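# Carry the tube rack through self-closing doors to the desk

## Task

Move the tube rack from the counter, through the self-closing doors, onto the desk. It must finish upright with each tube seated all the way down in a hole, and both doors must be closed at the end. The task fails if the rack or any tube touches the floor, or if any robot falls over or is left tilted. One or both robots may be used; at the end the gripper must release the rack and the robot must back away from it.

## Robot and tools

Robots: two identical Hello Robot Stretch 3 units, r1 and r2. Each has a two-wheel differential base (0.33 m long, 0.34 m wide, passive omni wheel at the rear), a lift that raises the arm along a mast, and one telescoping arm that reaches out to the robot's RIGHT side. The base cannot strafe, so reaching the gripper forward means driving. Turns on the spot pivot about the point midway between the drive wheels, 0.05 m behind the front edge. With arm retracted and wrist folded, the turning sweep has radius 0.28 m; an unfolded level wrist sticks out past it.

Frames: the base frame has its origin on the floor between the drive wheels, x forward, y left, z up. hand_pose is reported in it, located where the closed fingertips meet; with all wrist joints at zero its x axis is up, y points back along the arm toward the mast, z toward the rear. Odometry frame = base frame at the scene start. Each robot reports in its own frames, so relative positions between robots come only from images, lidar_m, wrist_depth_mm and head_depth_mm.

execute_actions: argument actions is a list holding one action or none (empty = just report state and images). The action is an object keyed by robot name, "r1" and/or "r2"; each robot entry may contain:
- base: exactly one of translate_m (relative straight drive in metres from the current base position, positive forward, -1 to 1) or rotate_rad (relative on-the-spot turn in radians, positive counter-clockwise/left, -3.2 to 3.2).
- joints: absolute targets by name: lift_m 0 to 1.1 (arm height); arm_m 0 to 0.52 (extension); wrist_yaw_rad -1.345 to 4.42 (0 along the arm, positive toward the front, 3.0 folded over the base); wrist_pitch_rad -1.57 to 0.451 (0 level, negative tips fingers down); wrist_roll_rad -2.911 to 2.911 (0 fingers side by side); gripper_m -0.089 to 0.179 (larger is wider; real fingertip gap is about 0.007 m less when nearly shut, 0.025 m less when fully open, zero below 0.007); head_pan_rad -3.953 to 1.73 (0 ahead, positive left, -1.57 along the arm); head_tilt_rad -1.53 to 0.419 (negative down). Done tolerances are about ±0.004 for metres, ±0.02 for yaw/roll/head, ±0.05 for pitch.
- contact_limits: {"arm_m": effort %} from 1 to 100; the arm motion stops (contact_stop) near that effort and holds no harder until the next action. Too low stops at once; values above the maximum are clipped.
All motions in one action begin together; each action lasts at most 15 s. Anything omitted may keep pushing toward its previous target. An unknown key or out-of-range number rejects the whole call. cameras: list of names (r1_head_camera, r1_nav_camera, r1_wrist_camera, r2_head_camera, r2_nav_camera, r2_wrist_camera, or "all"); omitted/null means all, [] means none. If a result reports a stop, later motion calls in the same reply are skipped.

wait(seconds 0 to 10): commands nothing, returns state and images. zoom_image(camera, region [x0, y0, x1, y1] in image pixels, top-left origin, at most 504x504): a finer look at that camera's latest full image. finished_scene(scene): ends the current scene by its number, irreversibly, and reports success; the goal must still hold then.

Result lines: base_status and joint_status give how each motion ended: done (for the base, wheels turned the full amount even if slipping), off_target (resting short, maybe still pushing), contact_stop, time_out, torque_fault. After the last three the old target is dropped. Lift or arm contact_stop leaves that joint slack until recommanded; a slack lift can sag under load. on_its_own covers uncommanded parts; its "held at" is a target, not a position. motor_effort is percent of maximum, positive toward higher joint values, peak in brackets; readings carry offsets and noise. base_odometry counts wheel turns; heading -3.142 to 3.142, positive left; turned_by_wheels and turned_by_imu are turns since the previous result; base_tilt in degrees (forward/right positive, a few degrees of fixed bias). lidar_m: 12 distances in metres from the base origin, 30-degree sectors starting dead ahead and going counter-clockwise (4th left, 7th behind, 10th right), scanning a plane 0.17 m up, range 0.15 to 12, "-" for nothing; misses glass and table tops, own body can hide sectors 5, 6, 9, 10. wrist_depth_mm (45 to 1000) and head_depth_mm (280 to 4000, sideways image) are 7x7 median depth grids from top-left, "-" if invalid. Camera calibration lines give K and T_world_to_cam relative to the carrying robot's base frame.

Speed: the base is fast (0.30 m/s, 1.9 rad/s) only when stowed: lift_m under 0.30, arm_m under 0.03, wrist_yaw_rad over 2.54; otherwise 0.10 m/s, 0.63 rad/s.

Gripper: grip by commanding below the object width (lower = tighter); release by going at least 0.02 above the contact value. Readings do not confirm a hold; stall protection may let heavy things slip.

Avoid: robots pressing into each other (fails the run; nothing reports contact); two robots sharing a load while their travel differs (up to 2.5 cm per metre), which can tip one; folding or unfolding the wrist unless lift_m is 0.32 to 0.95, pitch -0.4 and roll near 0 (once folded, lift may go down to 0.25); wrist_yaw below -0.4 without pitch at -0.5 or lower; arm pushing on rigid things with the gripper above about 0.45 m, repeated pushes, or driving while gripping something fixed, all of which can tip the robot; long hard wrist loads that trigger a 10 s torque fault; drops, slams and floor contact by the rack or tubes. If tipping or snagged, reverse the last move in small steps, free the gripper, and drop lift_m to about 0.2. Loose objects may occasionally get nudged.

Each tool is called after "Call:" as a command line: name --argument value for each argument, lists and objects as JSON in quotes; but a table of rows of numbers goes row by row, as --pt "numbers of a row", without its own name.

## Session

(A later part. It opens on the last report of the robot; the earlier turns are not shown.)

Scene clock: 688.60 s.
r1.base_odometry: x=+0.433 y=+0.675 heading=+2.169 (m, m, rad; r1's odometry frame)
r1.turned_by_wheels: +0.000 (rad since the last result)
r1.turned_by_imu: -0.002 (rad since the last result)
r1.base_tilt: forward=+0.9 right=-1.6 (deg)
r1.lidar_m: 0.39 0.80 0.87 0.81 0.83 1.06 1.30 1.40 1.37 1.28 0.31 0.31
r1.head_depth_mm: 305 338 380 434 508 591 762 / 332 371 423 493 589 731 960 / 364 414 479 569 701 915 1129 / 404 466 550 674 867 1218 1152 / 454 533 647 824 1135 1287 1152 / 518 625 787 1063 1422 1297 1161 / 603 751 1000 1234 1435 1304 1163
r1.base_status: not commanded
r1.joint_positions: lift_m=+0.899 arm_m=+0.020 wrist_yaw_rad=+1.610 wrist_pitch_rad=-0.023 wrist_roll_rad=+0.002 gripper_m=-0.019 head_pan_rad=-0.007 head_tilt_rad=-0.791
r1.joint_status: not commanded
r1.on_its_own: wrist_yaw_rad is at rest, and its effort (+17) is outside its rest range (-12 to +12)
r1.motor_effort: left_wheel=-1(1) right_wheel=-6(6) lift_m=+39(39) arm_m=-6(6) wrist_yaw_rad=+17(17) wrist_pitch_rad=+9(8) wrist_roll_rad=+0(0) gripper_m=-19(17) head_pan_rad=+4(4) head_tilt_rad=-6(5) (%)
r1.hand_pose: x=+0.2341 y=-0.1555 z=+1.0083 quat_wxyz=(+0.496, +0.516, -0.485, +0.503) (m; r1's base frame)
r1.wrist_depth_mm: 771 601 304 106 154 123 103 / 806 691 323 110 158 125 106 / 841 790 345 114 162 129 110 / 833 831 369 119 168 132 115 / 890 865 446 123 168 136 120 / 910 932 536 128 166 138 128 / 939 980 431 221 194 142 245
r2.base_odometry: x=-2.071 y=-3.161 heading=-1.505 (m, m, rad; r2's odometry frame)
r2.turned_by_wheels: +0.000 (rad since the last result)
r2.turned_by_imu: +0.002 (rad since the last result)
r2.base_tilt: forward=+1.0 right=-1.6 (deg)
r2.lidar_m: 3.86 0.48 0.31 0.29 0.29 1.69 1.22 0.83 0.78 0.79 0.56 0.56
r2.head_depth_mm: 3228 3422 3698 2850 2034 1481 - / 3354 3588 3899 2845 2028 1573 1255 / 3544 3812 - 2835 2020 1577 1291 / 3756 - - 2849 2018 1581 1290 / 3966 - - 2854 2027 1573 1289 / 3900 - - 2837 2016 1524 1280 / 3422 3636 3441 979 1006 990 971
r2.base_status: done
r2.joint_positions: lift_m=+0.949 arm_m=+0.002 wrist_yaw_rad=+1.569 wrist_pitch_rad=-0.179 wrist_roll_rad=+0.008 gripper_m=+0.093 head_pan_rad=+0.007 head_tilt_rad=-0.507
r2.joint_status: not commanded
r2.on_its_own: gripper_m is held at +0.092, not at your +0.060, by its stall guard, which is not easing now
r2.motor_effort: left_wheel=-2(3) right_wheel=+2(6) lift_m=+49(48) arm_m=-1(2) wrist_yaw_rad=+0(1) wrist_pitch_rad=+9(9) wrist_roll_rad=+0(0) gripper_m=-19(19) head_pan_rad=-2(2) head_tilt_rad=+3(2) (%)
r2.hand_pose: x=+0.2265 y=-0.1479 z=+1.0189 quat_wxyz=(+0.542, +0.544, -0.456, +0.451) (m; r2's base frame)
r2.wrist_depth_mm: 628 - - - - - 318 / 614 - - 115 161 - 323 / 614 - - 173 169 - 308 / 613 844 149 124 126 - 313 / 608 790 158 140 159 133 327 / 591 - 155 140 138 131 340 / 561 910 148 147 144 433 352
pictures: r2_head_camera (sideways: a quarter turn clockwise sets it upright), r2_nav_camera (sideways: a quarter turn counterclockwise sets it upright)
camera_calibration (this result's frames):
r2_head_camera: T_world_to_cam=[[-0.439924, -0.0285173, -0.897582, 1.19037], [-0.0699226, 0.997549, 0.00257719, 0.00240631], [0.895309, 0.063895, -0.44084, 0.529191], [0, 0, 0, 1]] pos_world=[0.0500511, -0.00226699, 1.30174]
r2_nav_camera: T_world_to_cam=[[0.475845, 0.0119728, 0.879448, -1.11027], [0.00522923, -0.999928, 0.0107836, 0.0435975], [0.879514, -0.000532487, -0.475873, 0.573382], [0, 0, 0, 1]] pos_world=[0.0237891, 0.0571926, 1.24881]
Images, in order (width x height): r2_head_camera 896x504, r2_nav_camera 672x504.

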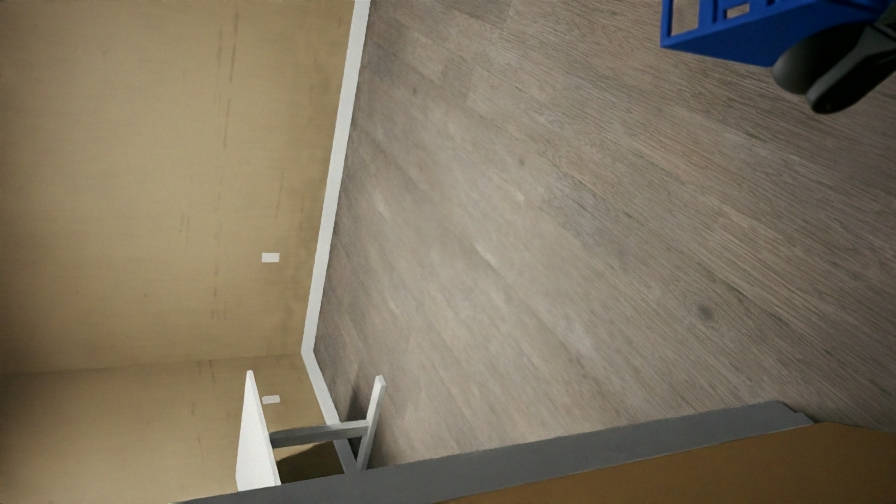

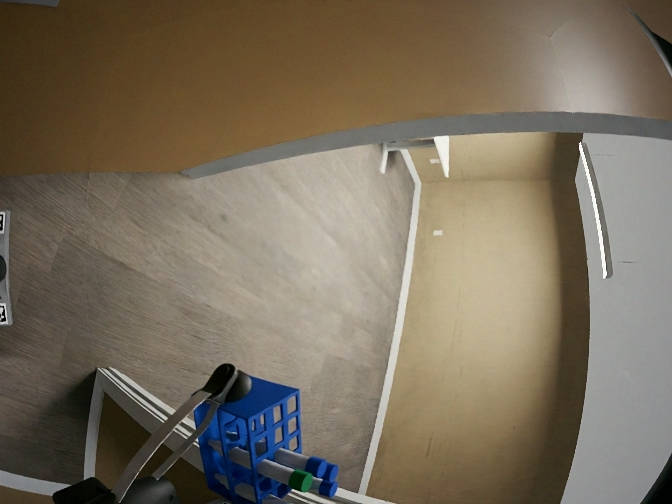

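Call:
execute_actions --actions '[{"r2":{"base":{"translate_m":0.4}}}]' --cameras '["r2_wrist_camera","r2_nav_camera"]'

Call:
execute_actions --actions '[{"r2":{"base":{"translate_m":0.9},"joints":{"head_pan_rad":0.7}}}]' --cameras '["r2_head_camera","r2_nav_camera"]'

Scene clock: 696.20 s.
r1.base_odometry: x=+0.433 y=+0.675 heading=+2.169 (m, m, rad; r1's odometry frame)
r1.turned_by_wheels: +0.000 (rad since the last result)
r1.turned_by_imu: -0.002 (rad since the last result)
r1.base_tilt: forward=+0.8 right=-1.5 (deg)
r1.lidar_m: 0.39 0.80 0.87 0.81 0.82 1.05 1.31 1.39 1.37 1.28 0.31 0.31
r1.head_depth_mm: 304 338 380 434 507 591 764 / 331 372 423 492 588 731 962 / 364 413 479 567 701 908 1130 / 404 465 551 672 865 1213 1151 / 453 534 649 824 1133 1294 1154 / 518 625 785 1066 1413 1301 1156 / 602 751 999 1234 1438 1303 1164
r1.base_status: not commanded
r1.joint_positions: lift_m=+0.899 arm_m=+0.020 wrist_yaw_rad=+1.610 wrist_pitch_rad=-0.023 wrist_roll_rad=+0.002 gripper_m=-0.019 head_pan_rad=-0.007 head_tilt_rad=-0.791
r1.joint_status: not commanded
r1.on_its_own: wrist_yaw_rad is at rest, and its effort (+16) is outside its rest range (-12 to +12)
r1.motor_effort: left_wheel=-1(1) right_wheel=-6(6) lift_m=+38(39) arm_m=-6(7) wrist_yaw_rad=+16(16) wrist_pitch_rad=+8(9) wrist_roll_rad=+0(0) gripper_m=-19(18) head_pan_rad=+4(4) head_tilt_rad=-6(6) (%)
r1.hand_pose: x=+0.2341 y=-0.1555 z=+1.0083 quat_wxyz=(+0.496, +0.516, -0.485, +0.503) (m; r1's base frame)
r1.wrist_depth_mm: 768 610 305 106 153 123 102 / 782 686 322 110 158 125 106 / 825 781 346 114 163 128 110 / 849 835 369 119 167 132 115 / 875 853 452 123 168 135 119 / 917 923 524 128 167 139 127 / 945 982 429 222 194 142 -
r2.base_odometry: x=-2.045 y=-3.560 heading=-1.505 (m, m, rad; r2's odometry frame)
r2.turned_by_wheels: +0.000 (rad since the last result)
r2.turned_by_imu: +0.001 (rad since the last result)
r2.base_tilt: forward=+1.0 right=-1.6 (deg)
r2.lidar_m: 3.46 0.59 0.37 0.34 0.35 0.43 1.48 1.01 0.94 0.40 0.47 3.42
r2.head_depth_mm: 2887 3136 3363 2834 2030 1480 - / 3019 3268 3561 2847 2034 1576 1255 / 3185 3477 3762 2820 2019 1578 1286 / 3380 3729 3978 2837 2024 1579 1289 / 3559 3904 - 2824 2032 1571 1287 / 3649 3933 3920 2823 2019 1572 1286 / 3232 3431 3433 2826 2023 1574 1288
r2.base_status: done
r2.joint_positions: lift_m=+0.949 arm_m=+0.002 wrist_yaw_rad=+1.569 wrist_pitch_rad=-0.179 wrist_roll_rad=+0.008 gripper_m=+0.093 head_pan_rad=+0.007 head_tilt_rad=-0.507
r2.joint_status: not commanded
r2.on_its_own: gripper_m is held at +0.092, not at your +0.060, by its stall guard, which is not easing now
r2.motor_effort: left_wheel=-2(2) right_wheel=+2(6) lift_m=+48(48) arm_m=-1(2) wrist_yaw_rad=+1(1) wrist_pitch_rad=+10(10) wrist_roll_rad=+0(0) gripper_m=-19(19) head_pan_rad=-1(2) head_tilt_rad=+2(2) (%)
r2.hand_pose: x=+0.2265 y=-0.1479 z=+1.0189 quat_wxyz=(+0.542, +0.544, -0.456, +0.451) (m; r2's base frame)
r2.wrist_depth_mm: - - - - - - - / - - - 115 160 - - / - - - 173 169 - - / - - 150 124 126 - - / - - 157 139 159 133 - / - - 155 140 138 130 - / - - 149 147 143 - -
pictures: r2_nav_camera (sideways: a quarter turn counterclockwise sets it upright), r2_wrist_camera
camera_calibration (this result's frames):
r2_nav_camera: T_world_to_cam=[[0.475814, 0.0119726, 0.879464, -1.11029], [0.00522887, -0.999928, 0.0107835, 0.0435976], [0.87953, -0.000532348, -0.475843, 0.573342], [0, 0, 0, 1]] pos_world=[0.023791, 0.0571926, 1.24881]
r2_wrist_camera: T_world_to_cam=[[0.0481218, -0.998789, -0.0101949, -0.143776], [-0.347685, -0.0071813, -0.937584, 1.06359], [0.936376, 0.0486628, -0.347609, 0.308836], [0, 0, 0, 1]] pos_world=[0.0875261, -0.150993, 1.10309]
Images, in order (width x height): r2_nav_camera 672x504, r2_wrist_camera 644x364.

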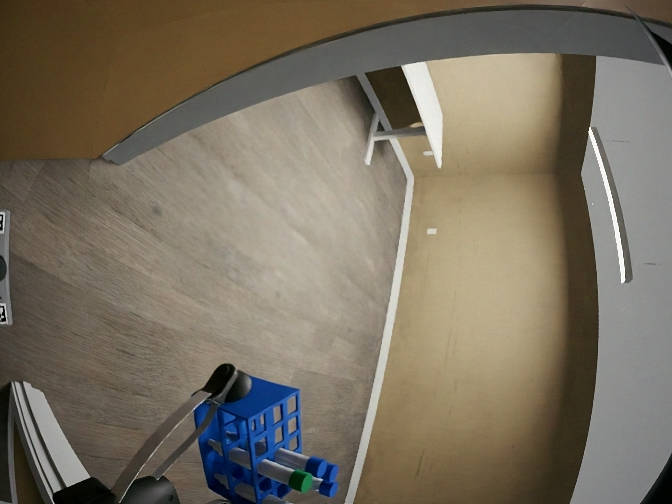

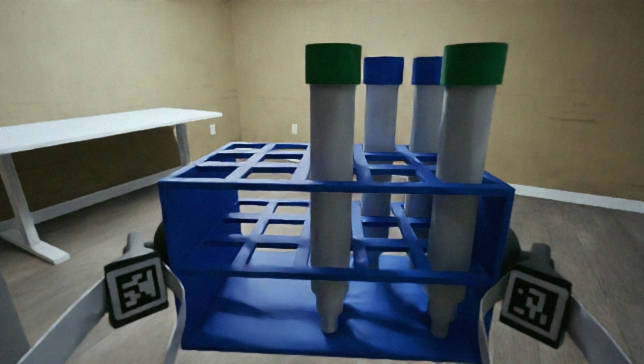

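Scene clock: 706.17 s.
r1.base_odometry: x=+0.433 y=+0.675 heading=+2.169 (m, m, rad; r1's odometry frame)
r1.turned_by_wheels: +0.000 (rad since the last result)
r1.turned_by_imu: -0.002 (rad since the last result)
r1.base_tilt: forward=+0.8 right=-1.5 (deg)
r1.lidar_m: 0.39 0.80 0.87 0.81 0.82 1.06 1.30 1.40 1.37 1.28 0.31 0.31
r1.head_depth_mm: 304 338 380 434 508 590 763 / 332 372 423 492 589 731 964 / 364 414 479 568 702 916 1128 / 404 465 549 672 869 1213 1152 / 454 534 648 825 1138 1291 1149 / 518 624 789 1068 1418 1297 1157 / 602 751 996 1238 1436 1296 1161
r1.base_status: not commanded
r1.joint_positions: lift_m=+0.899 arm_m=+0.020 wrist_yaw_rad=+1.610 wrist_pitch_rad=-0.023 wrist_roll_rad=+0.002 gripper_m=-0.019 head_pan_rad=-0.007 head_tilt_rad=-0.791
r1.joint_status: not commanded
r1.on_its_own: wrist_yaw_rad is at rest, and its effort (+17) is outside its rest range (-12 to +12)
r1.motor_effort: left_wheel=-2(1) right_wheel=-6(6) lift_m=+38(39) arm_m=-6(6) wrist_yaw_rad=+17(17) wrist_pitch_rad=+8(8) wrist_roll_rad=+0(0) gripper_m=-19(19) head_pan_rad=+4(4) head_tilt_rad=-5(6) (%)
r1.hand_pose: x=+0.2341 y=-0.1555 z=+1.0083 quat_wxyz=(+0.496, +0.516, -0.485, +0.503) (m; r1's base frame)
r1.wrist_depth_mm: 753 608 306 106 154 123 102 / 787 683 322 110 158 126 106 / 810 759 346 115 162 129 110 / 827 857 369 119 168 132 115 / 875 905 446 123 168 136 120 / 897 945 531 128 166 139 127 / 956 963 429 221 194 141 -
r2.base_odometry: x=-1.985 y=-4.458 heading=-1.505 (m, m, rad; r2's odometry frame)
r2.turned_by_wheels: +0.000 (rad since the last result)
r2.turned_by_imu: +0.003 (rad since the last result)
r2.base_tilt: forward=+1.0 right=-1.7 (deg)
r2.lidar_m: 2.66 2.37 1.97 0.81 0.54 0.56 1.22 0.90 1.53 2.39 2.80 2.62
r2.head_depth_mm: 2512 2751 3066 2824 2020 1575 1291 / 2393 2638 2725 2636 2037 1581 1294 / 2283 2517 2552 2843 2031 1572 1290 / 2203 2405 2275 2782 2024 1565 1291 / 2105 2306 2280 2698 2022 1580 1288 / 2044 2210 2070 2587 2025 1574 1292 / 1969 2125 2056 2458 2015 1574 1286
r2.base_status: done
r2.joint_positions: lift_m=+0.949 arm_m=+0.002 wrist_yaw_rad=+1.569 wrist_pitch_rad=-0.179 wrist_roll_rad=+0.008 gripper_m=+0.093 head_pan_rad=+0.693 head_tilt_rad=-0.507
r2.joint_status: all done
r2.on_its_own: gripper_m is held at +0.092, not at your +0.060, by its stall guard, which is not easing now
r2.motor_effort: left_wheel=-2(3) right_wheel=+2(7) lift_m=+48(49) arm_m=-1(2) wrist_yaw_rad=+1(2) wrist_pitch_rad=+10(9) wrist_roll_rad=+0(0) gripper_m=-20(19) head_pan_rad=+2(32) head_tilt_rad=+2(3) (%)
r2.hand_pose: x=+0.2265 y=-0.1479 z=+1.0189 quat_wxyz=(+0.542, +0.544, -0.456, +0.451) (m; r2's base frame)
r2.wrist_depth_mm: - - - - - - - / - - - 114 161 - - / - - - 173 169 - - / - - 150 123 126 - - / - - 158 140 159 133 - / - - 155 139 138 130 - / - - 149 147 143 - -
pictures: r2_head_camera (sideways: a quarter turn clockwise sets it upright), r2_nav_camera (sideways: a quarter turn counterclockwise sets it upright)
camera_calibration (this result's frames):
r2_head_camera: T_world_to_cam=[[-0.322372, -0.300657, -0.897598, 1.18967], [-0.68587, 0.727719, 0.00257497, 0.00616649], [0.652425, 0.616466, -0.440808, 0.530632], [0, 0, 0, 1]] pos_world=[0.0415494, 0.0260802, 1.30174]
r2_nav_camera: T_world_to_cam=[[0.360649, 0.310603, 0.879464, -1.10958], [0.637311, -0.770531, 0.0107835, 0.0397419], [0.681004, 0.556603, -0.475842, 0.574552], [0, 0, 0, 1]] pos_world=[-0.0164296, 0.0554651, 1.24881]
Images, in order (width x height): r2_head_camera 896x504, r2_nav_camera 672x504.

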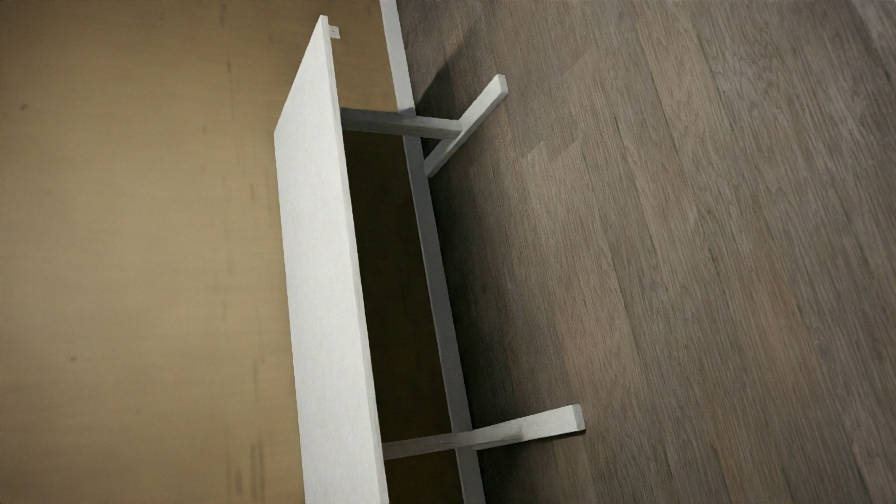

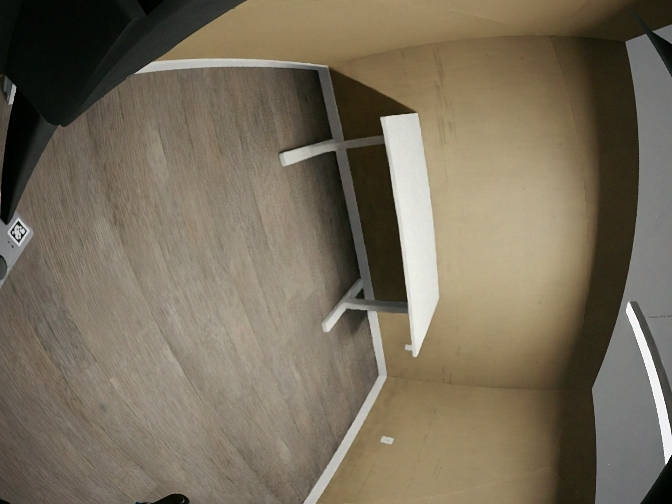

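Call:
execute_actions --actions '[{"r2":{"base":{"rotate_rad":0.72},"joints":{"head_pan_rad":0,"head_tilt_rad":-0.7}},"r1":{"base":{"translate_m":0.1},"joints":{"arm_m":0.14,"wrist_yaw_rad":1.5}}}]' --cameras '[]'

Call:
execute_actions --actions '[{"r2":{"base":{"translate_m":1.0}},"r1":{"base":{"translate_m":0.12},"joints":{"arm_m":0.30,"wrist_yaw_rad":1.57}}}]' --cameras '["r2_head_camera","r1_nav_camera"]'

Scene clock: 714.33 s.
r1.base_odometry: x=+0.377 y=+0.758 heading=+2.170 (m, m, rad; r1's odometry frame)
r1.turned_by_wheels: +0.001 (rad since the last result)
r1.turned_by_imu: +0.001 (rad since the last result)
r1.base_tilt: forward=+1.0 right=-1.5 (deg)
r1.lidar_m: 0.45 0.72 0.88 0.82 0.84 1.07 1.41 1.50 1.36 1.27 0.40 0.40
r1.head_depth_mm: 357 400 453 525 626 769 1000 / 381 429 491 578 701 886 1110 / 407 462 537 641 796 1047 1149 / 437 502 592 720 922 1224 1146 / 473 549 659 824 1092 1286 1156 / 513 608 741 957 1326 1299 1154 / 563 677 851 1084 1360 1301 1163
r1.base_status: done
r1.joint_positions: lift_m=+0.899 arm_m=+0.139 wrist_yaw_rad=+1.548 wrist_pitch_rad=-0.020 wrist_roll_rad=+0.001 gripper_m=-0.019 head_pan_rad=-0.007 head_tilt_rad=-0.791
r1.joint_status: wrist_yaw_rad off_target (ended at +1.548, target +1.500); the others done
r1.on_its_own: right_wheel is at rest, and its effort (-26) is outside its rest range (-18 to +18); wrist_yaw_rad is at rest, and its effort (-40) is outside its rest range (-12 to +12)
r1.motor_effort: left_wheel=+11(11) right_wheel=-26(25) lift_m=+38(39) arm_m=+11(10) wrist_yaw_rad=-40(40) wrist_pitch_rad=+7(8) wrist_roll_rad=+0(0) gripper_m=-21(21) head_pan_rad=+4(4) head_tilt_rad=-6(6) (%)
r1.hand_pose: x=+0.2343 y=-0.2902 z=+1.0090 quat_wxyz=(+0.511, +0.499, -0.501, +0.489) (m; r1's base frame)
r1.wrist_depth_mm: 448 305 227 109 151 129 814 / 496 325 239 112 156 132 877 / 539 347 251 116 161 136 901 / 607 370 265 120 166 140 930 / 708 404 292 122 171 147 962 / 765 446 316 127 172 154 - / 806 518 312 171 190 161 -
r2.base_odometry: x=-1.985 y=-4.458 heading=-0.785 (m, m, rad; r2's odometry frame)
r2.turned_by_wheels: +0.720 (rad since the last result)
r2.turned_by_imu: +0.710 (rad since the last result)
r2.base_tilt: forward=+1.0 right=-1.6 (deg)
r2.lidar_m: 2.36 1.45 0.67 0.54 0.68 0.92 0.90 2.35 2.52 2.66 2.62 2.82
r2.head_depth_mm: 2464 2678 2837 2097 338 - 1171 / 2363 2297 2577 2103 1660 1341 1172 / 2247 2297 2769 2099 1666 1373 1174 / 2189 2122 2674 2103 1659 1376 1176 / 2092 2128 2606 2106 1664 1378 1175 / 2039 1958 2525 2124 1672 1383 1178 / 1954 2068 2465 2130 1673 1384 1176
r2.base_status: done
r2.joint_positions: lift_m=+0.949 arm_m=+0.002 wrist_yaw_rad=+1.569 wrist_pitch_rad=-0.179 wrist_roll_rad=+0.008 gripper_m=+0.093 head_pan_rad=+0.007 head_tilt_rad=-0.691
r2.joint_status: all done
r2.on_its_own: gripper_m is held at +0.092, not at your +0.060, by its stall guard, which is not easing now
r2.motor_effort: left_wheel=-2(5) right_wheel=+3(7) lift_m=+48(49) arm_m=-2(2) wrist_yaw_rad=+2(2) wrist_pitch_rad=+10(10) wrist_roll_rad=+0(0) gripper_m=-19(19) head_pan_rad=-3(29) head_tilt_rad=-3(15) (%)
r2.hand_pose: x=+0.2265 y=-0.1479 z=+1.0189 quat_wxyz=(+0.542, +0.544, -0.456, +0.451) (m; r2's base frame)
r2.wrist_depth_mm: - - - - - - - / - - - 115 161 - - / - - - 173 169 - - / - - 149 124 126 - - / - - 157 140 159 133 - / - - 155 140 138 130 - / - - 149 148 143 - -
pictures: none
No camera images: the call's "cameras" was empty. Leave "cameras" out to get every camera's image.

Scene clock: 725.30 s.
r1.base_odometry: x=+0.309 y=+0.857 heading=+2.171 (m, m, rad; r1's odometry frame)
r1.turned_by_wheels: +0.001 (rad since the last result)
r1.turned_by_imu: +0.033 (rad since the last result)
r1.base_tilt: forward=+0.9 right=-1.5 (deg)
r1.lidar_m: 0.46 0.64 0.88 0.83 0.85 1.11 1.53 1.63 1.33 1.26 0.45 0.44
r1.head_depth_mm: 370 416 476 558 672 847 1090 / 387 438 506 598 733 942 1128 / 405 462 537 644 803 1065 1145 / 426 489 575 698 887 1217 1151 / 449 521 618 764 994 1264 1150 / 475 556 668 843 1132 1294 1154 / 504 594 726 930 1166 1300 1160
r1.base_status: done
r1.joint_positions: lift_m=+0.899 arm_m=+0.299 wrist_yaw_rad=+1.759 wrist_pitch_rad=-0.019 wrist_roll_rad=+0.000 gripper_m=-0.019 head_pan_rad=-0.006 head_tilt_rad=-0.792
r1.joint_status: wrist_yaw_rad off_target (ended at +1.759, target +1.570); the others done
r1.on_its_own: wrist_yaw_rad is held at +1.737, not at your +1.570, by its stall guard, which is not easing now; wrist_yaw_rad is at rest, and its effort (-18) is outside its rest range (-12 to +12)
r1.motor_effort: left_wheel=+10(32) right_wheel=-17(41) lift_m=+38(38) arm_m=+9(18) wrist_yaw_rad=-18(74) wrist_pitch_rad=+7(10) wrist_roll_rad=+0(1) gripper_m=-18(25) head_pan_rad=+4(4) head_tilt_rad=-5(6) (%)
r1.hand_pose: x=+0.2299 y=-0.3966 z=+1.0092 quat_wxyz=(+0.456, +0.549, -0.445, +0.540) (m; r1's base frame)
r1.wrist_depth_mm: 519 330 238 106 152 129 556 / 583 356 250 110 157 132 571 / 644 383 260 114 161 136 603 / 710 411 278 120 168 140 625 / 755 455 314 123 170 144 648 / 818 491 340 127 171 149 696 / 868 588 319 137 193 157 705
r2.base_odometry: x=-1.278 y=-5.165 heading=-0.785 (m, m, rad; r2's odometry frame)
r2.turned_by_wheels: +0.000 (rad since the last result)
r2.turned_by_imu: +0.004 (rad since the last result)
r2.base_tilt: forward=+0.9 right=-1.7 (deg)
r2.lidar_m: 1.51 1.09 1.19 0.94 0.93 0.99 1.89 3.24 2.85 2.25 2.22 1.40
r2.head_depth_mm: 1487 1667 1244 1738 338 - 1169 / 1428 1593 1250 1891 1661 1340 1169 / 1378 1558 1253 1037 1664 1373 1172 / 1328 1496 1255 1043 1666 1377 1177 / 1284 1436 1253 1000 1676 1376 1176 / 1244 1386 1257 963 1673 1374 1175 / 1205 1338 1262 930 1674 1386 1177
r2.base_status: done
r2.joint_positions: lift_m=+0.949 arm_m=+0.002 wrist_yaw_rad=+1.569 wrist_pitch_rad=-0.179 wrist_roll_rad=+0.008 gripper_m=+0.093 head_pan_rad=+0.007 head_tilt_rad=-0.691
r2.joint_status: not commanded
r2.on_its_own: gripper_m is held at +0.092, not at your +0.060, by its stall guard, which is not easing now
r2.motor_effort: left_wheel=-2(3) right_wheel=+2(6) lift_m=+49(48) arm_m=-2(2) wrist_yaw_rad=+1(1) wrist_pitch_rad=+10(10) wrist_roll_rad=+0(0) gripper_m=-20(19) head_pan_rad=-2(2) head_tilt_rad=-3(4) (%)
r2.hand_pose: x=+0.2265 y=-0.1479 z=+1.0189 quat_wxyz=(+0.542, +0.544, -0.456, +0.451) (m; r2's base frame)
r2.wrist_depth_mm: - - - - - - - / - - - 114 161 - - / - - - 173 169 - - / - - 150 124 126 - - / 789 795 157 139 159 133 - / 669 - 155 140 138 131 - / - - 149 148 143 - -
pictures: r1_nav_camera (sideways: a quarter turn counterclockwise sets it upright), r2_head_camera (sideways: a quarter turn clockwise sets it upright)
camera_calibration (this result's frames):
r1_nav_camera: T_world_to_cam=[[0.734461, -0.0598256, 0.676008, -0.838989], [-0.0675767, -0.997603, -0.0148664, 0.0670722], [0.675278, -0.0347636, -0.736744, 0.910485], [0, 0, 0, 1]] pos_world=[0.00590735, 0.0483701, 1.23896]
r2_head_camera: T_world_to_cam=[[-0.596848, -0.0296888, -0.801805, 1.06643], [-0.0685025, 0.997552, 0.0140552, -0.0125434], [0.799424, 0.0633144, -0.597421, 0.733503], [0, 0, 0, 1]] pos_world=[0.0492585, -0.00226754, 1.29346]
Images, in order (width x height): r1_nav_camera 672x504, r2_head_camera 896x504.

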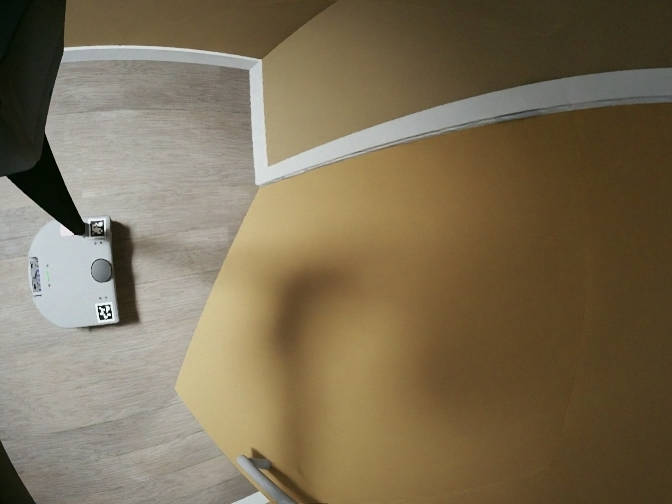

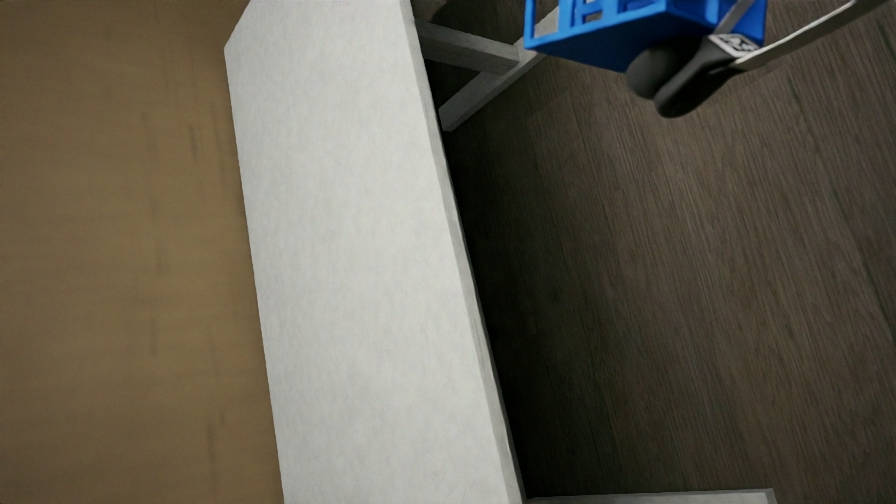

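Call:
execute_actions --actions '[{"r2":{"base":{"rotate_rad":0.12}},"r1":{"base":{"translate_m":0.12},"joints":{"arm_m":0.42,"wrist_yaw_rad":1.6}}}]' --cameras '[]'

Call:
execute_actions --actions '[{"r2":{"base":{"translate_m":0.68},"joints":{"lift_m":0.8,"head_pan_rad":-0.5,"head_tilt_rad":-0.9}},"r1":{"base":{"translate_m":0.12},"joints":{"arm_m":0.47,"wrist_yaw_rad":1.57}}}]' --cameras '["r2_head_camera","r1_nav_camera","r2_wrist_camera"]'

Scene clock: 735.57 s.
r1.base_odometry: x=+0.241 y=+0.956 heading=+2.171 (m, m, rad; r1's odometry frame)
r1.turned_by_wheels: +0.001 (rad since the last result)
r1.turned_by_imu: +0.107 (rad since the last result)
r1.base_tilt: forward=+0.8 right=-1.4 (deg)
r1.lidar_m: 0.46 0.57 0.85 0.84 0.88 1.25 1.66 1.70 1.29 1.25 0.49 0.45
r1.head_depth_mm: 372 421 484 572 699 896 1120 / 384 436 505 601 741 965 1141 / 396 452 528 631 789 1053 1143 / 409 469 551 667 846 1157 1147 / 423 488 578 707 912 1228 1151 / 439 509 607 751 971 1245 1156 / 456 532 638 775 994 1235 1160
r1.base_status: done
r1.joint_positions: lift_m=+0.900 arm_m=+0.419 wrist_yaw_rad=+1.694 wrist_pitch_rad=-0.017 wrist_roll_rad=+0.000 gripper_m=-0.019 head_pan_rad=-0.005 head_tilt_rad=-0.792
r1.joint_status: wrist_yaw_rad off_target (ended at +1.694, target +1.600); the others done
r1.on_its_own: wrist_yaw_rad is held at +1.681, not at your +1.600, by its stall guard, which is not easing now
r1.motor_effort: left_wheel=+8(63) right_wheel=-12(60) lift_m=+38(38) arm_m=+7(18) wrist_yaw_rad=-10(83) wrist_pitch_rad=+7(11) wrist_roll_rad=+1(1) gripper_m=-19(25) head_pan_rad=+3(4) head_tilt_rad=-5(5) (%)
r1.hand_pose: x=+0.2325 y=-0.5330 z=+1.0097 quat_wxyz=(+0.473, +0.534, -0.463, +0.526) (m; r1's base frame)
r1.wrist_depth_mm: 295 245 204 108 155 142 393 / 314 255 215 111 160 147 410 / 339 270 224 115 165 152 419 / 356 287 234 120 172 159 437 / 387 304 256 122 177 164 449 / 421 323 - 127 179 473 471 / 464 359 268 140 197 489 486
r2.base_odometry: x=-1.278 y=-5.165 heading=-0.665 (m, m, rad; r2's odometry frame)
r2.turned_by_wheels: +0.120 (rad since the last result)
r2.turned_by_imu: +0.118 (rad since the last result)
r2.base_tilt: forward=+1.0 right=-1.7 (deg)
r2.lidar_m: 1.49 1.09 1.09 0.92 0.92 1.05 1.88 3.24 2.62 2.22 2.22 1.40
r2.head_depth_mm: 1376 1556 1243 1828 339 - 1170 / 1343 1514 1250 1036 1667 1339 1172 / 1318 1476 1252 999 1667 1369 1176 / 1284 1439 1252 1001 1669 1380 1173 / 1252 1405 1259 961 1660 1379 1177 / 1227 1370 1263 961 1666 1377 1176 / 1204 1341 1264 928 1540 1349 1177
r2.base_status: done
r2.joint_positions: lift_m=+0.949 arm_m=+0.002 wrist_yaw_rad=+1.569 wrist_pitch_rad=-0.179 wrist_roll_rad=+0.008 gripper_m=+0.093 head_pan_rad=+0.007 head_tilt_rad=-0.691
r2.joint_status: not commanded
r2.on_its_own: gripper_m is held at +0.092, not at your +0.060, by its stall guard, which is not easing now
r2.motor_effort: left_wheel=-2(5) right_wheel=+2(6) lift_m=+48(48) arm_m=-2(2) wrist_yaw_rad=+1(0) wrist_pitch_rad=+10(10) wrist_roll_rad=+0(0) gripper_m=-19(19) head_pan_rad=-3(3) head_tilt_rad=-3(4) (%)
r2.hand_pose: x=+0.2265 y=-0.1479 z=+1.0189 quat_wxyz=(+0.542, +0.544, -0.456, +0.451) (m; r2's base frame)
r2.wrist_depth_mm: - - - - - - - / - - - 115 160 - - / - - - 173 168 - - / - - 149 124 126 975 - / 793 800 158 140 158 133 - / - - 155 140 139 131 - / - - 149 147 143 - -
pictures: none
No camera images: the call's "cameras" was empty. Leave "cameras" out to get every camera's image.

Scene clock: 743.73 s.
r1.base_odometry: x=+0.173 y=+1.055 heading=+2.172 (m, m, rad; r1's odometry frame)
r1.turned_by_wheels: +0.001 (rad since the last result)
r1.turned_by_imu: +0.035 (rad since the last result)
r1.base_tilt: forward=+0.8 right=-1.5 (deg)
r1.lidar_m: 0.41 0.46 0.69 0.82 0.88 1.29 1.78 1.66 1.28 1.26 0.47 0.40
r1.head_depth_mm: 325 370 429 512 634 827 1105 / 331 378 439 526 657 868 1127 / 337 385 449 541 677 912 1131 / 343 393 461 557 705 955 1146 / 349 401 471 574 731 1003 1154 / 356 410 484 593 762 1015 1156 / 363 419 497 611 753 1054 1159
r1.base_status: done
r1.joint_positions: lift_m=+0.900 arm_m=+0.470 wrist_yaw_rad=+1.620 wrist_pitch_rad=-0.017 wrist_roll_rad=+0.000 gripper_m=-0.019 head_pan_rad=-0.005 head_tilt_rad=-0.792
r1.joint_status: wrist_yaw_rad off_target (ended at +1.620, target +1.570); the others done
r1.on_its_own: wrist_yaw_rad is held at +1.622, not at your +1.570, by its stall guard, which is not easing now
r1.motor_effort: left_wheel=+7(35) right_wheel=-11(44) lift_m=+37(37) arm_m=+4(18) wrist_yaw_rad=+2(79) wrist_pitch_rad=+7(7) wrist_roll_rad=+0(1) gripper_m=-19(24) head_pan_rad=+3(4) head_tilt_rad=-5(5) (%)
r1.hand_pose: x=+0.2341 y=-0.6022 z=+1.0097 quat_wxyz=(+0.492, +0.516, -0.483, +0.508) (m; r1's base frame)
r1.wrist_depth_mm: 217 202 187 107 163 265 274 / 226 211 195 110 168 276 282 / 237 221 202 115 174 289 292 / 251 230 211 120 181 303 303 / 265 241 224 123 185 316 314 / 280 253 235 128 192 332 326 / 293 270 242 137 205 343 340
r2.base_odometry: x=-0.743 y=-5.585 heading=-0.665 (m, m, rad; r2's odometry frame)
r2.turned_by_wheels: +0.000 (rad since the last result)
r2.turned_by_imu: +0.002 (rad since the last result)
r2.base_tilt: forward=+1.0 right=-1.7 (deg)
r2.lidar_m: 0.85 0.85 0.61 1.12 1.11 1.27 2.55 3.89 2.39 2.03 0.84 0.84
r2.head_depth_mm: 1334 1590 888 733 625 574 - / 1185 1282 892 735 462 560 1071 / 1062 1139 897 722 422 546 509 / 969 1075 898 740 436 536 484 / 887 1020 902 743 631 549 485 / 820 929 905 745 632 550 486 / 760 853 904 747 633 551 487
r2.base_status: done
r2.joint_positions: lift_m=+0.800 arm_m=+0.002 wrist_yaw_rad=+1.569 wrist_pitch_rad=-0.179 wrist_roll_rad=+0.008 gripper_m=+0.093 head_pan_rad=-0.493 head_tilt_rad=-0.888
r2.joint_status: all done
r2.on_its_own: gripper_m is held at +0.092, not at your +0.060, by its stall guard, which is not easing now
r2.motor_effort: left_wheel=-2(3) right_wheel=+2(7) lift_m=+21(46) arm_m=-2(2) wrist_yaw_rad=+1(2) wrist_pitch_rad=+9(10) wrist_roll_rad=+0(0) gripper_m=-19(19) head_pan_rad=-3(25) head_tilt_rad=-4(15) (%)
r2.hand_pose: x=+0.2265 y=-0.1479 z=+0.8698 quat_wxyz=(+0.542, +0.544, -0.455, +0.451) (m; r2's base frame)
r2.wrist_depth_mm: 629 671 706 746 811 858 939 / 670 706 743 113 160 916 - / 693 740 770 173 168 974 - / 701 715 149 123 125 609 - / 490 493 158 140 171 133 499 / 377 - 154 139 139 130 378 / 303 303 149 148 143 288 304
pictures: r1_nav_camera (sideways: a quarter turn counterclockwise sets it upright), r2_head_camera (sideways: a quarter turn clockwise sets it upright), r2_wrist_camera
camera_calibration (this result's frames):
r1_nav_camera: T_world_to_cam=[[0.734917, -0.0591739, 0.675571, -0.838422], [-0.0666973, -0.997663, -0.0148299, 0.0670193], [0.674869, -0.03416, -0.737146, 0.911011], [0, 0, 0, 1]] pos_world=[0.0058268, 0.0483702, 1.23896]
r2_head_camera: T_world_to_cam=[[-0.666287, 0.329063, -0.669163, 0.893981], [0.421703, 0.906367, 0.025818, -0.0308425], [0.615003, -0.264986, -0.742667, 0.923549], [0, 0, 0, 1]] pos_world=[0.0406689, -0.021494, 1.2849]
r2_wrist_camera: T_world_to_cam=[[0.0481182, -0.998789, -0.0102118, -0.145283], [-0.348001, -0.00718067, -0.937467, 0.923775], [0.936258, 0.0486629, -0.347925, 0.257337], [0, 0, 0, 1]] pos_world=[0.0875311, -0.150997, 0.954058]
Images, in order (width x height): r1_nav_camera 672x504, r2_head_camera 896x504, r2_wrist_camera 644x364.

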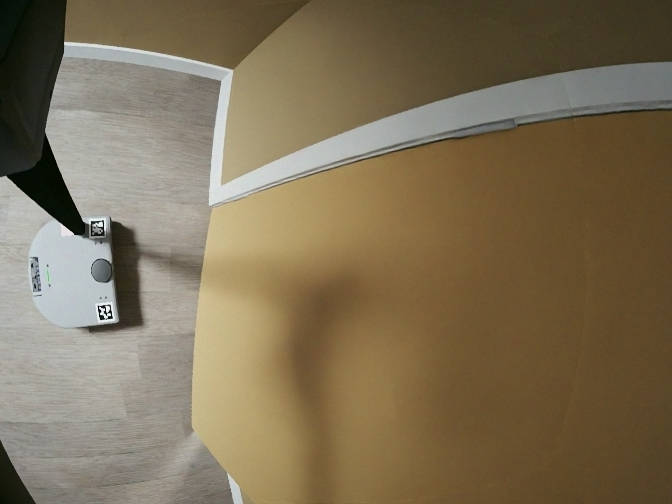

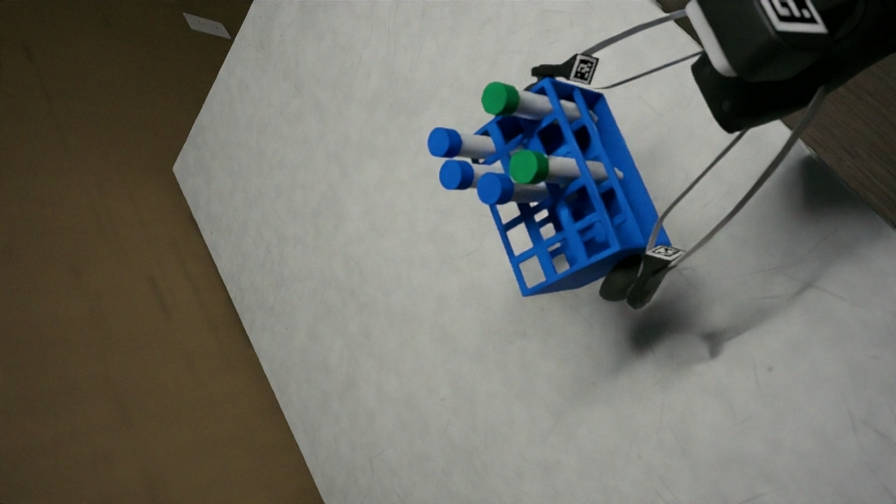

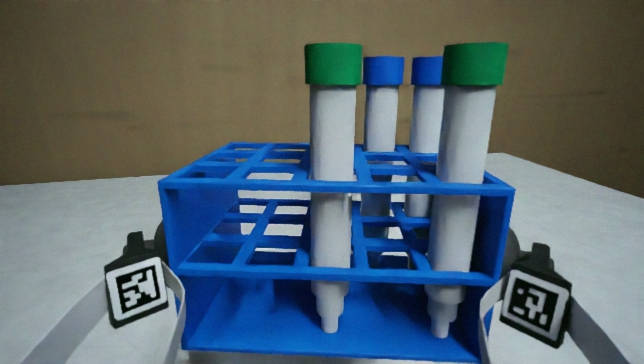

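Call:
execute_actions --actions '[{"r2":{"joints":{"lift_m":0.75}},"r1":{"base":{"translate_m":0.1},"joints":{"arm_m":0.485,"wrist_yaw_rad":1.57}}}]' --cameras '["r2_head_camera","r2_wrist_camera"]'

Scene clock: 751.23 s.
r1.base_odometry: x=+0.117 y=+1.137 heading=+2.172 (m, m, rad; r1's odometry frame)
r1.turned_by_wheels: +0.000 (rad since the last result)
r1.turned_by_imu: +0.000 (rad since the last result)
r1.base_tilt: forward=+0.7 right=-1.5 (deg)
r1.lidar_m: 0.34 0.37 0.54 0.82 0.87 1.27 1.88 1.67 1.29 1.03 0.43 0.34
r1.head_depth_mm: 283 309 360 433 542 723 1080 / 285 311 364 438 550 735 1094 / 285 313 366 442 556 747 1102 / 286 316 369 446 563 759 1098 / 288 318 373 451 570 775 1115 / 289 320 376 455 578 789 1108 / 289 323 379 460 585 758 1112
r1.base_status: done
r1.joint_positions: lift_m=+0.900 arm_m=+0.485 wrist_yaw_rad=+1.574 wrist_pitch_rad=-0.017 wrist_roll_rad=+0.001 gripper_m=-0.019 head_pan_rad=-0.005 head_tilt_rad=-0.792
r1.joint_status: all done
r1.motor_effort: left_wheel=+4(18) right_wheel=-7(19) lift_m=+37(37) arm_m=+4(12) wrist_yaw_rad=-3(48) wrist_pitch_rad=+7(7) wrist_roll_rad=+0(0) gripper_m=-17(21) head_pan_rad=+4(4) head_tilt_rad=-5(5) (%)
r1.hand_pose: x=+0.2344 y=-0.6288 z=+1.0098 quat_wxyz=(+0.504, +0.505, -0.495, +0.496) (m; r1's base frame)
r1.wrist_depth_mm: 186 182 177 106 168 180 188 / 193 189 183 110 175 188 195 / 202 196 190 115 181 195 202 / 209 205 199 120 187 201 211 / 219 211 207 122 197 209 220 / 229 222 217 128 203 220 228 / 241 232 225 136 213 230 238
r2.base_odometry: x=-0.743 y=-5.585 heading=-0.665 (m, m, rad; r2's odometry frame)
r2.turned_by_wheels: +0.000 (rad since the last result)
r2.turned_by_imu: +0.000 (rad since the last result)
r2.base_tilt: forward=+1.0 right=-1.6 (deg)
r2.lidar_m: 0.85 0.85 0.61 1.12 1.11 1.27 2.35 3.89 2.38 2.02 0.84 0.84
r2.head_depth_mm: 1331 1592 888 733 624 575 - / 1185 1282 893 736 506 556 1072 / 1066 1144 898 739 460 535 508 / 967 1071 902 741 492 527 484 / 889 1015 902 743 630 548 485 / 820 929 906 745 631 549 486 / 760 853 903 747 633 550 486
r2.base_status: not commanded
r2.joint_positions: lift_m=+0.750 arm_m=+0.002 wrist_yaw_rad=+1.569 wrist_pitch_rad=-0.179 wrist_roll_rad=+0.008 gripper_m=+0.093 head_pan_rad=-0.493 head_tilt_rad=-0.888
r2.joint_status: all done
r2.on_its_own: gripper_m is held at +0.092, not at your +0.060, by its stall guard, which is not easing now
r2.motor_effort: left_wheel=-2(2) right_wheel=+2(2) lift_m=+21(20) arm_m=-2(1) wrist_yaw_rad=+0(1) wrist_pitch_rad=+10(10) wrist_roll_rad=+0(0) gripper_m=-19(19) head_pan_rad=-3(1) head_tilt_rad=-4(4) (%)
r2.hand_pose: x=+0.2265 y=-0.1479 z=+0.8198 quat_wxyz=(+0.542, +0.544, -0.455, +0.451) (m; r2's base frame)
r2.wrist_depth_mm: 638 672 708 741 803 871 933 / 663 711 745 113 160 910 995 / 688 743 764 173 169 877 - / 560 560 150 123 126 481 567 / 387 387 158 140 159 133 391 / 296 - 155 140 138 131 300 / 245 239 149 147 143 229 241
pictures: r2_head_camera (sideways: a quarter turn clockwise sets it upright), r2_wrist_camera
camera_calibration (this result's frames):
r2_head_camera: T_world_to_cam=[[-0.666287, 0.329063, -0.669163, 0.893981], [0.421702, 0.906367, 0.025818, -0.0308425], [0.615003, -0.264986, -0.742667, 0.923549], [0, 0, 0, 1]] pos_world=[0.0406689, -0.021494, 1.2849]
r2_wrist_camera: T_world_to_cam=[[0.0481166, -0.998789, -0.0102185, -0.145788], [-0.348125, -0.00718027, -0.937421, 0.876847], [0.936212, 0.0486628, -0.348049, 0.240046], [0, 0, 0, 1]] pos_world=[0.0875331, -0.150997, 0.904032]
Images, in order (width x height): r2_head_camera 896x504, r2_wrist_camera 644x364.

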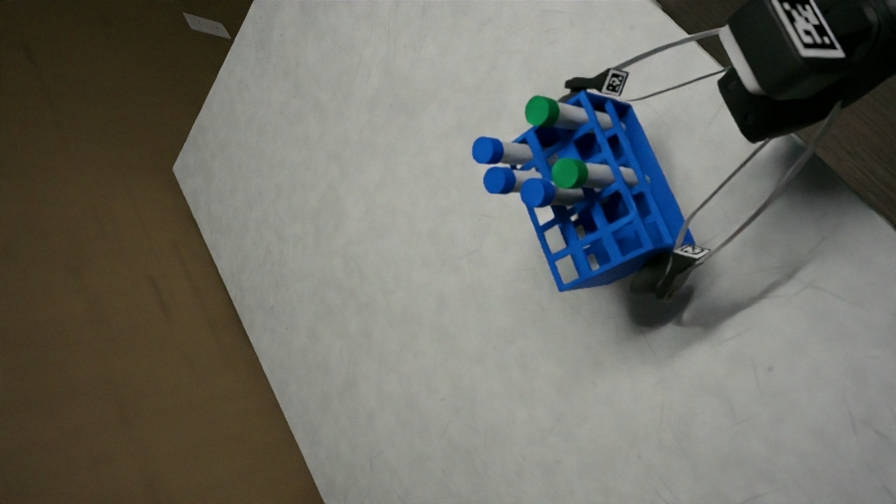

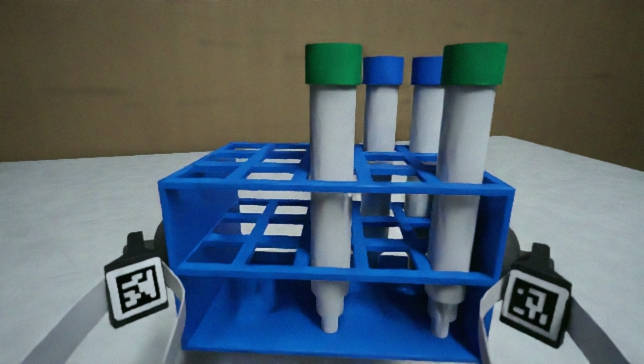

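Call:
execute_actions --actions '[{"r2":{"base":{"translate_m":0.04},"joints":{"lift_m":0.70}},"r1":{"joints":{"gripper_m":0.085}}}]' --cameras '["r2_head_camera","r2_wrist_camera"]'

Scene clock: 756.50 s.
r1.base_odometry: x=+0.117 y=+1.137 heading=+2.172 (m, m, rad; r1's odometry frame)
r1.turned_by_wheels: +0.000 (rad since the last result)
r1.turned_by_imu: -0.002 (rad since the last result)
r1.base_tilt: forward=+0.8 right=-1.5 (deg)
r1.lidar_m: 0.35 0.37 0.54 0.82 0.87 1.27 1.88 1.67 1.29 1.03 0.46 0.35
r1.head_depth_mm: 289 321 375 452 568 759 1092 / 290 322 377 453 570 767 1094 / 290 323 378 456 574 771 1099 / 291 324 379 458 577 778 1114 / 292 325 380 460 579 782 1120 / 290 326 382 461 583 790 1106 / 291 327 384 464 587 759 1108
r1.base_status: not commanded
r1.joint_positions: lift_m=+0.900 arm_m=+0.485 wrist_yaw_rad=+1.573 wrist_pitch_rad=-0.017 wrist_roll_rad=+0.001 gripper_m=+0.085 head_pan_rad=-0.005 head_tilt_rad=-0.792
r1.joint_status: all done
r1.motor_effort: left_wheel=-1(5) right_wheel=+2(8) lift_m=+37(37) arm_m=+4(4) wrist_yaw_rad=-3(4) wrist_pitch_rad=+6(6) wrist_roll_rad=+0(0) gripper_m=+0(80) head_pan_rad=+4(3) head_tilt_rad=-5(5) (%)
r1.hand_pose: x=+0.2344 y=-0.6291 z=+1.0098 quat_wxyz=(+0.504, +0.505, -0.495, +0.496) (m; r1's base frame)
r1.wrist_depth_mm: 211 207 205 136 198 185 190 / 218 216 212 141 206 190 197 / 227 224 221 146 214 196 203 / 235 234 230 152 221 204 213 / 245 243 235 160 230 212 221 / 254 252 249 239 241 220 228 / 266 265 260 250 248 233 239
r2.base_odometry: x=-0.712 y=-5.610 heading=-0.665 (m, m, rad; r2's odometry frame)
r2.turned_by_wheels: +0.000 (rad since the last result)
r2.turned_by_imu: +0.000 (rad since the last result)
r2.base_tilt: forward=+0.9 right=-1.6 (deg)
r2.lidar_m: 0.81 0.81 0.60 1.13 1.13 1.29 2.32 3.94 2.37 2.02 0.81 0.83
r2.head_depth_mm: 1267 1523 889 732 624 553 - / 1128 1251 892 735 626 544 - / 1018 1101 895 739 507 530 483 / 922 1043 898 741 628 520 484 / 845 970 903 743 631 547 484 / 780 885 907 744 632 550 486 / 725 812 880 745 633 550 487
r2.base_status: done
r2.joint_positions: lift_m=+0.700 arm_m=+0.002 wrist_yaw_rad=+1.569 wrist_pitch_rad=-0.179 wrist_roll_rad=+0.008 gripper_m=+0.093 head_pan_rad=-0.493 head_tilt_rad=-0.889
r2.joint_status: all done
r2.on_its_own: gripper_m is held at +0.092, not at your +0.060, by its stall guard, which is not easing now
r2.motor_effort: left_wheel=-1(3) right_wheel=+2(7) lift_m=+21(16) arm_m=-2(1) wrist_yaw_rad=+0(0) wrist_pitch_rad=+10(10) wrist_roll_rad=+0(0) gripper_m=-20(19) head_pan_rad=-3(2) head_tilt_rad=-4(4) (%)
r2.hand_pose: x=+0.2265 y=-0.1479 z=+0.7698 quat_wxyz=(+0.542, +0.544, -0.455, +0.451) (m; r2's base frame)
r2.wrist_depth_mm: 604 638 676 706 772 817 903 / 632 670 710 114 161 863 948 / 633 672 714 173 168 652 984 / 412 414 150 124 126 351 418 / 286 287 158 139 170 133 288 / 219 - 155 139 139 130 219 / 181 177 149 148 143 168 178
pictures: r2_head_camera (sideways: a quarter turn clockwise sets it upright), r2_wrist_camera
camera_calibration (this result's frames):
r2_head_camera: T_world_to_cam=[[-0.666388, 0.329192, -0.668998, 0.893767], [0.421788, 0.906326, 0.0258308, -0.0308596], [0.614834, -0.264962, -0.742815, 0.923743], [0, 0, 0, 1]] pos_world=[0.0406637, -0.0214953, 1.2849]
r2_wrist_camera: T_world_to_cam=[[0.0481162, -0.998789, -0.0102203, -0.146298], [-0.348158, -0.00718016, -0.937408, 0.829964], [0.9362, 0.0486628, -0.348082, 0.222671], [0, 0, 0, 1]] pos_world=[0.0875336, -0.150997, 0.854028]
Images, in order (width x height): r2_head_camera 896x504, r2_wrist_camera 644x364.

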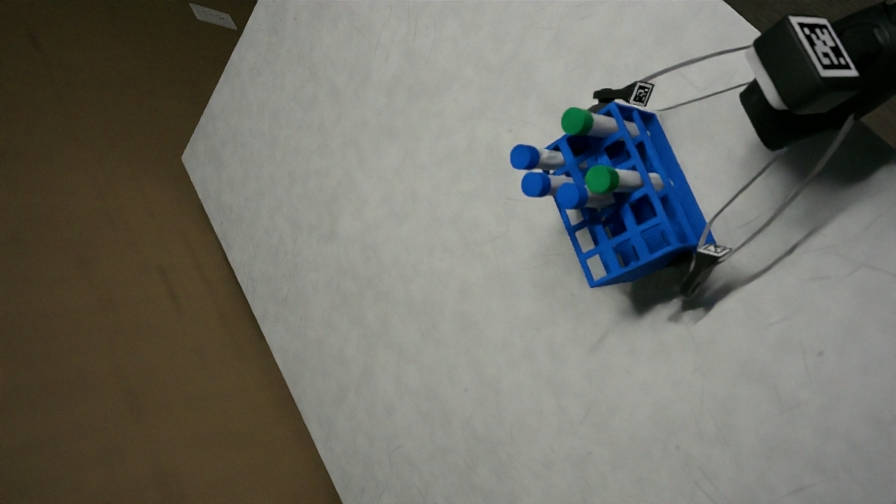

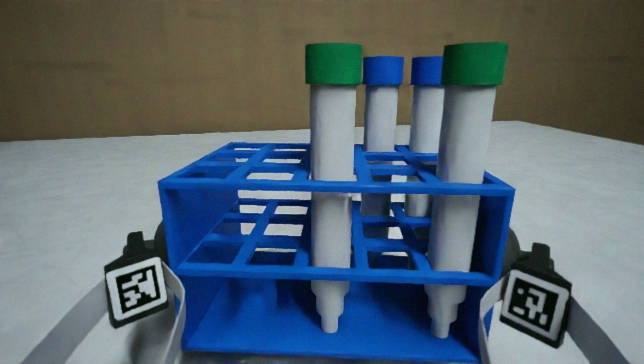

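Call:
execute_actions --actions '[{"r2":{"joints":{"lift_m":0.675}},"r1":{"base":{"translate_m":-0.3}}}]' --cameras '["r2_wrist_camera","r1_nav_camera"]'

Scene clock: 767.63 s.
r1.base_odometry: x=+0.286 y=+0.890 heading=+2.172 (m, m, rad; r1's odometry frame)
r1.turned_by_wheels: +0.000 (rad since the last result)
r1.turned_by_imu: -0.003 (rad since the last result)
r1.base_tilt: forward=+0.8 right=-1.4 (deg)
r1.lidar_m: 0.65 0.69 0.86 0.84 0.90 1.31 1.59 1.64 1.27 1.25 0.85 0.66
r1.head_depth_mm: 559 639 746 897 1126 1268 1142 / 560 639 746 898 1135 1280 1141 / 561 642 750 905 1141 1281 1145 / 562 643 752 908 1143 1285 1149 / 564 647 756 914 1152 1290 1155 / 565 648 760 914 1127 1293 1157 / 568 651 745 918 1160 1303 1161
r1.base_status: done
r1.joint_positions: lift_m=+0.900 arm_m=+0.485 wrist_yaw_rad=+1.573 wrist_pitch_rad=-0.017 wrist_roll_rad=+0.001 gripper_m=+0.085 head_pan_rad=-0.005 head_tilt_rad=-0.792
r1.joint_status: not commanded
r1.motor_effort: left_wheel=-1(5) right_wheel=+1(3) lift_m=+37(37) arm_m=+4(4) wrist_yaw_rad=-2(2) wrist_pitch_rad=+6(6) wrist_roll_rad=+0(0) gripper_m=+1(0) head_pan_rad=+4(3) head_tilt_rad=-5(5) (%)
r1.hand_pose: x=+0.2344 y=-0.6292 z=+1.0098 quat_wxyz=(+0.504, +0.505, -0.495, +0.496) (m; r1's base frame)
r1.wrist_depth_mm: 506 495 486 483 468 473 465 / 521 527 509 493 488 486 478 / 547 536 531 514 495 503 487 / 568 558 545 540 532 522 511 / 589 573 555 556 546 538 530 / 615 601 592 576 563 556 549 / 646 629 623 606 588 582 577
r2.base_odometry: x=-0.712 y=-5.610 heading=-0.665 (m, m, rad; r2's odometry frame)
r2.turned_by_wheels: +0.000 (rad since the last result)
r2.turned_by_imu: +0.000 (rad since the last result)
r2.base_tilt: forward=+1.0 right=-1.6 (deg)
r2.lidar_m: 0.81 0.81 0.60 1.13 1.12 1.28 2.33 3.93 2.37 2.02 0.81 0.83
r2.head_depth_mm: 1270 1522 891 733 624 553 1124 / 1130 1255 894 738 627 543 - / 1015 1100 894 738 541 527 478 / 924 1045 899 741 629 523 484 / 845 969 901 742 631 549 485 / 780 882 907 744 632 548 486 / 724 812 884 747 634 551 487
r2.base_status: not commanded
r2.joint_positions: lift_m=+0.676 arm_m=+0.002 wrist_yaw_rad=+1.569 wrist_pitch_rad=-0.175 wrist_roll_rad=+0.008 gripper_m=+0.093 head_pan_rad=-0.493 head_tilt_rad=-0.889
r2.joint_status: all done
r2.on_its_own: gripper_m is held at +0.092, not at your +0.060, by its stall guard, which is not easing now
r2.motor_effort: left_wheel=-1(2) right_wheel=+2(2) lift_m=+20(25) arm_m=-2(2) wrist_yaw_rad=+1(0) wrist_pitch_rad=+8(10) wrist_roll_rad=+0(0) gripper_m=-19(19) head_pan_rad=-2(2) head_tilt_rad=-4(4) (%)
r2.hand_pose: x=+0.2268 y=-0.1479 z=+0.7460 quat_wxyz=(+0.541, +0.543, -0.457, +0.452) (m; r2's base frame)
r2.wrist_depth_mm: 606 635 679 716 771 830 885 / 627 664 705 111 156 108 956 / 633 636 639 162 165 481 644 / 347 347 143 119 134 295 349 / 238 238 155 138 167 126 240 / 186 - 155 140 145 130 183 / - 147 143 143 143 142 148
pictures: r1_nav_camera (sideways: a quarter turn counterclockwise sets it upright), r2_wrist_camera
camera_calibration (this result's frames):
r1_nav_camera: T_world_to_cam=[[0.734917, -0.0591737, 0.675571, -0.838422], [-0.066697, -0.997663, -0.0148299, 0.0670193], [0.674869, -0.0341598, -0.737146, 0.911011], [0, 0, 0, 1]] pos_world=[0.0058268, 0.0483702, 1.23896]
r2_wrist_camera: T_world_to_cam=[[0.0481605, -0.99879, -0.00998251, -0.146745], [-0.343707, -0.00718771, -0.939049, 0.808006], [0.937841, 0.0486561, -0.343637, 0.210401], [0, 0, 0, 1]] pos_world=[0.087462, -0.150997, 0.829594]
Images, in order (width x height): r1_nav_camera 672x504, r2_wrist_camera 644x364.

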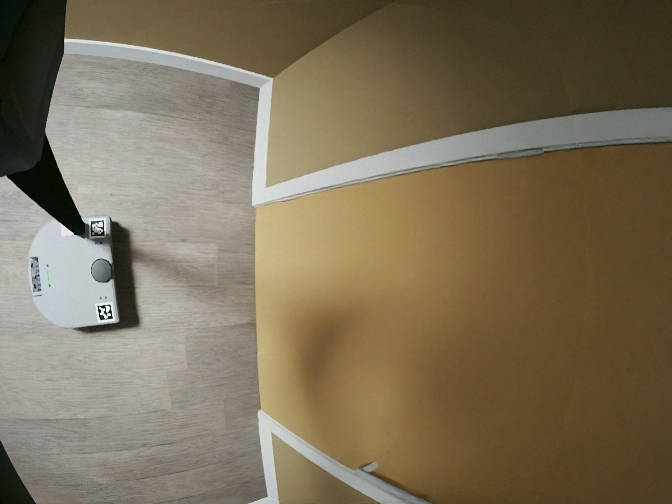

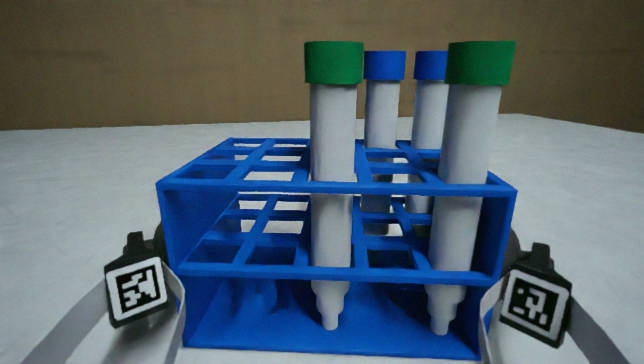

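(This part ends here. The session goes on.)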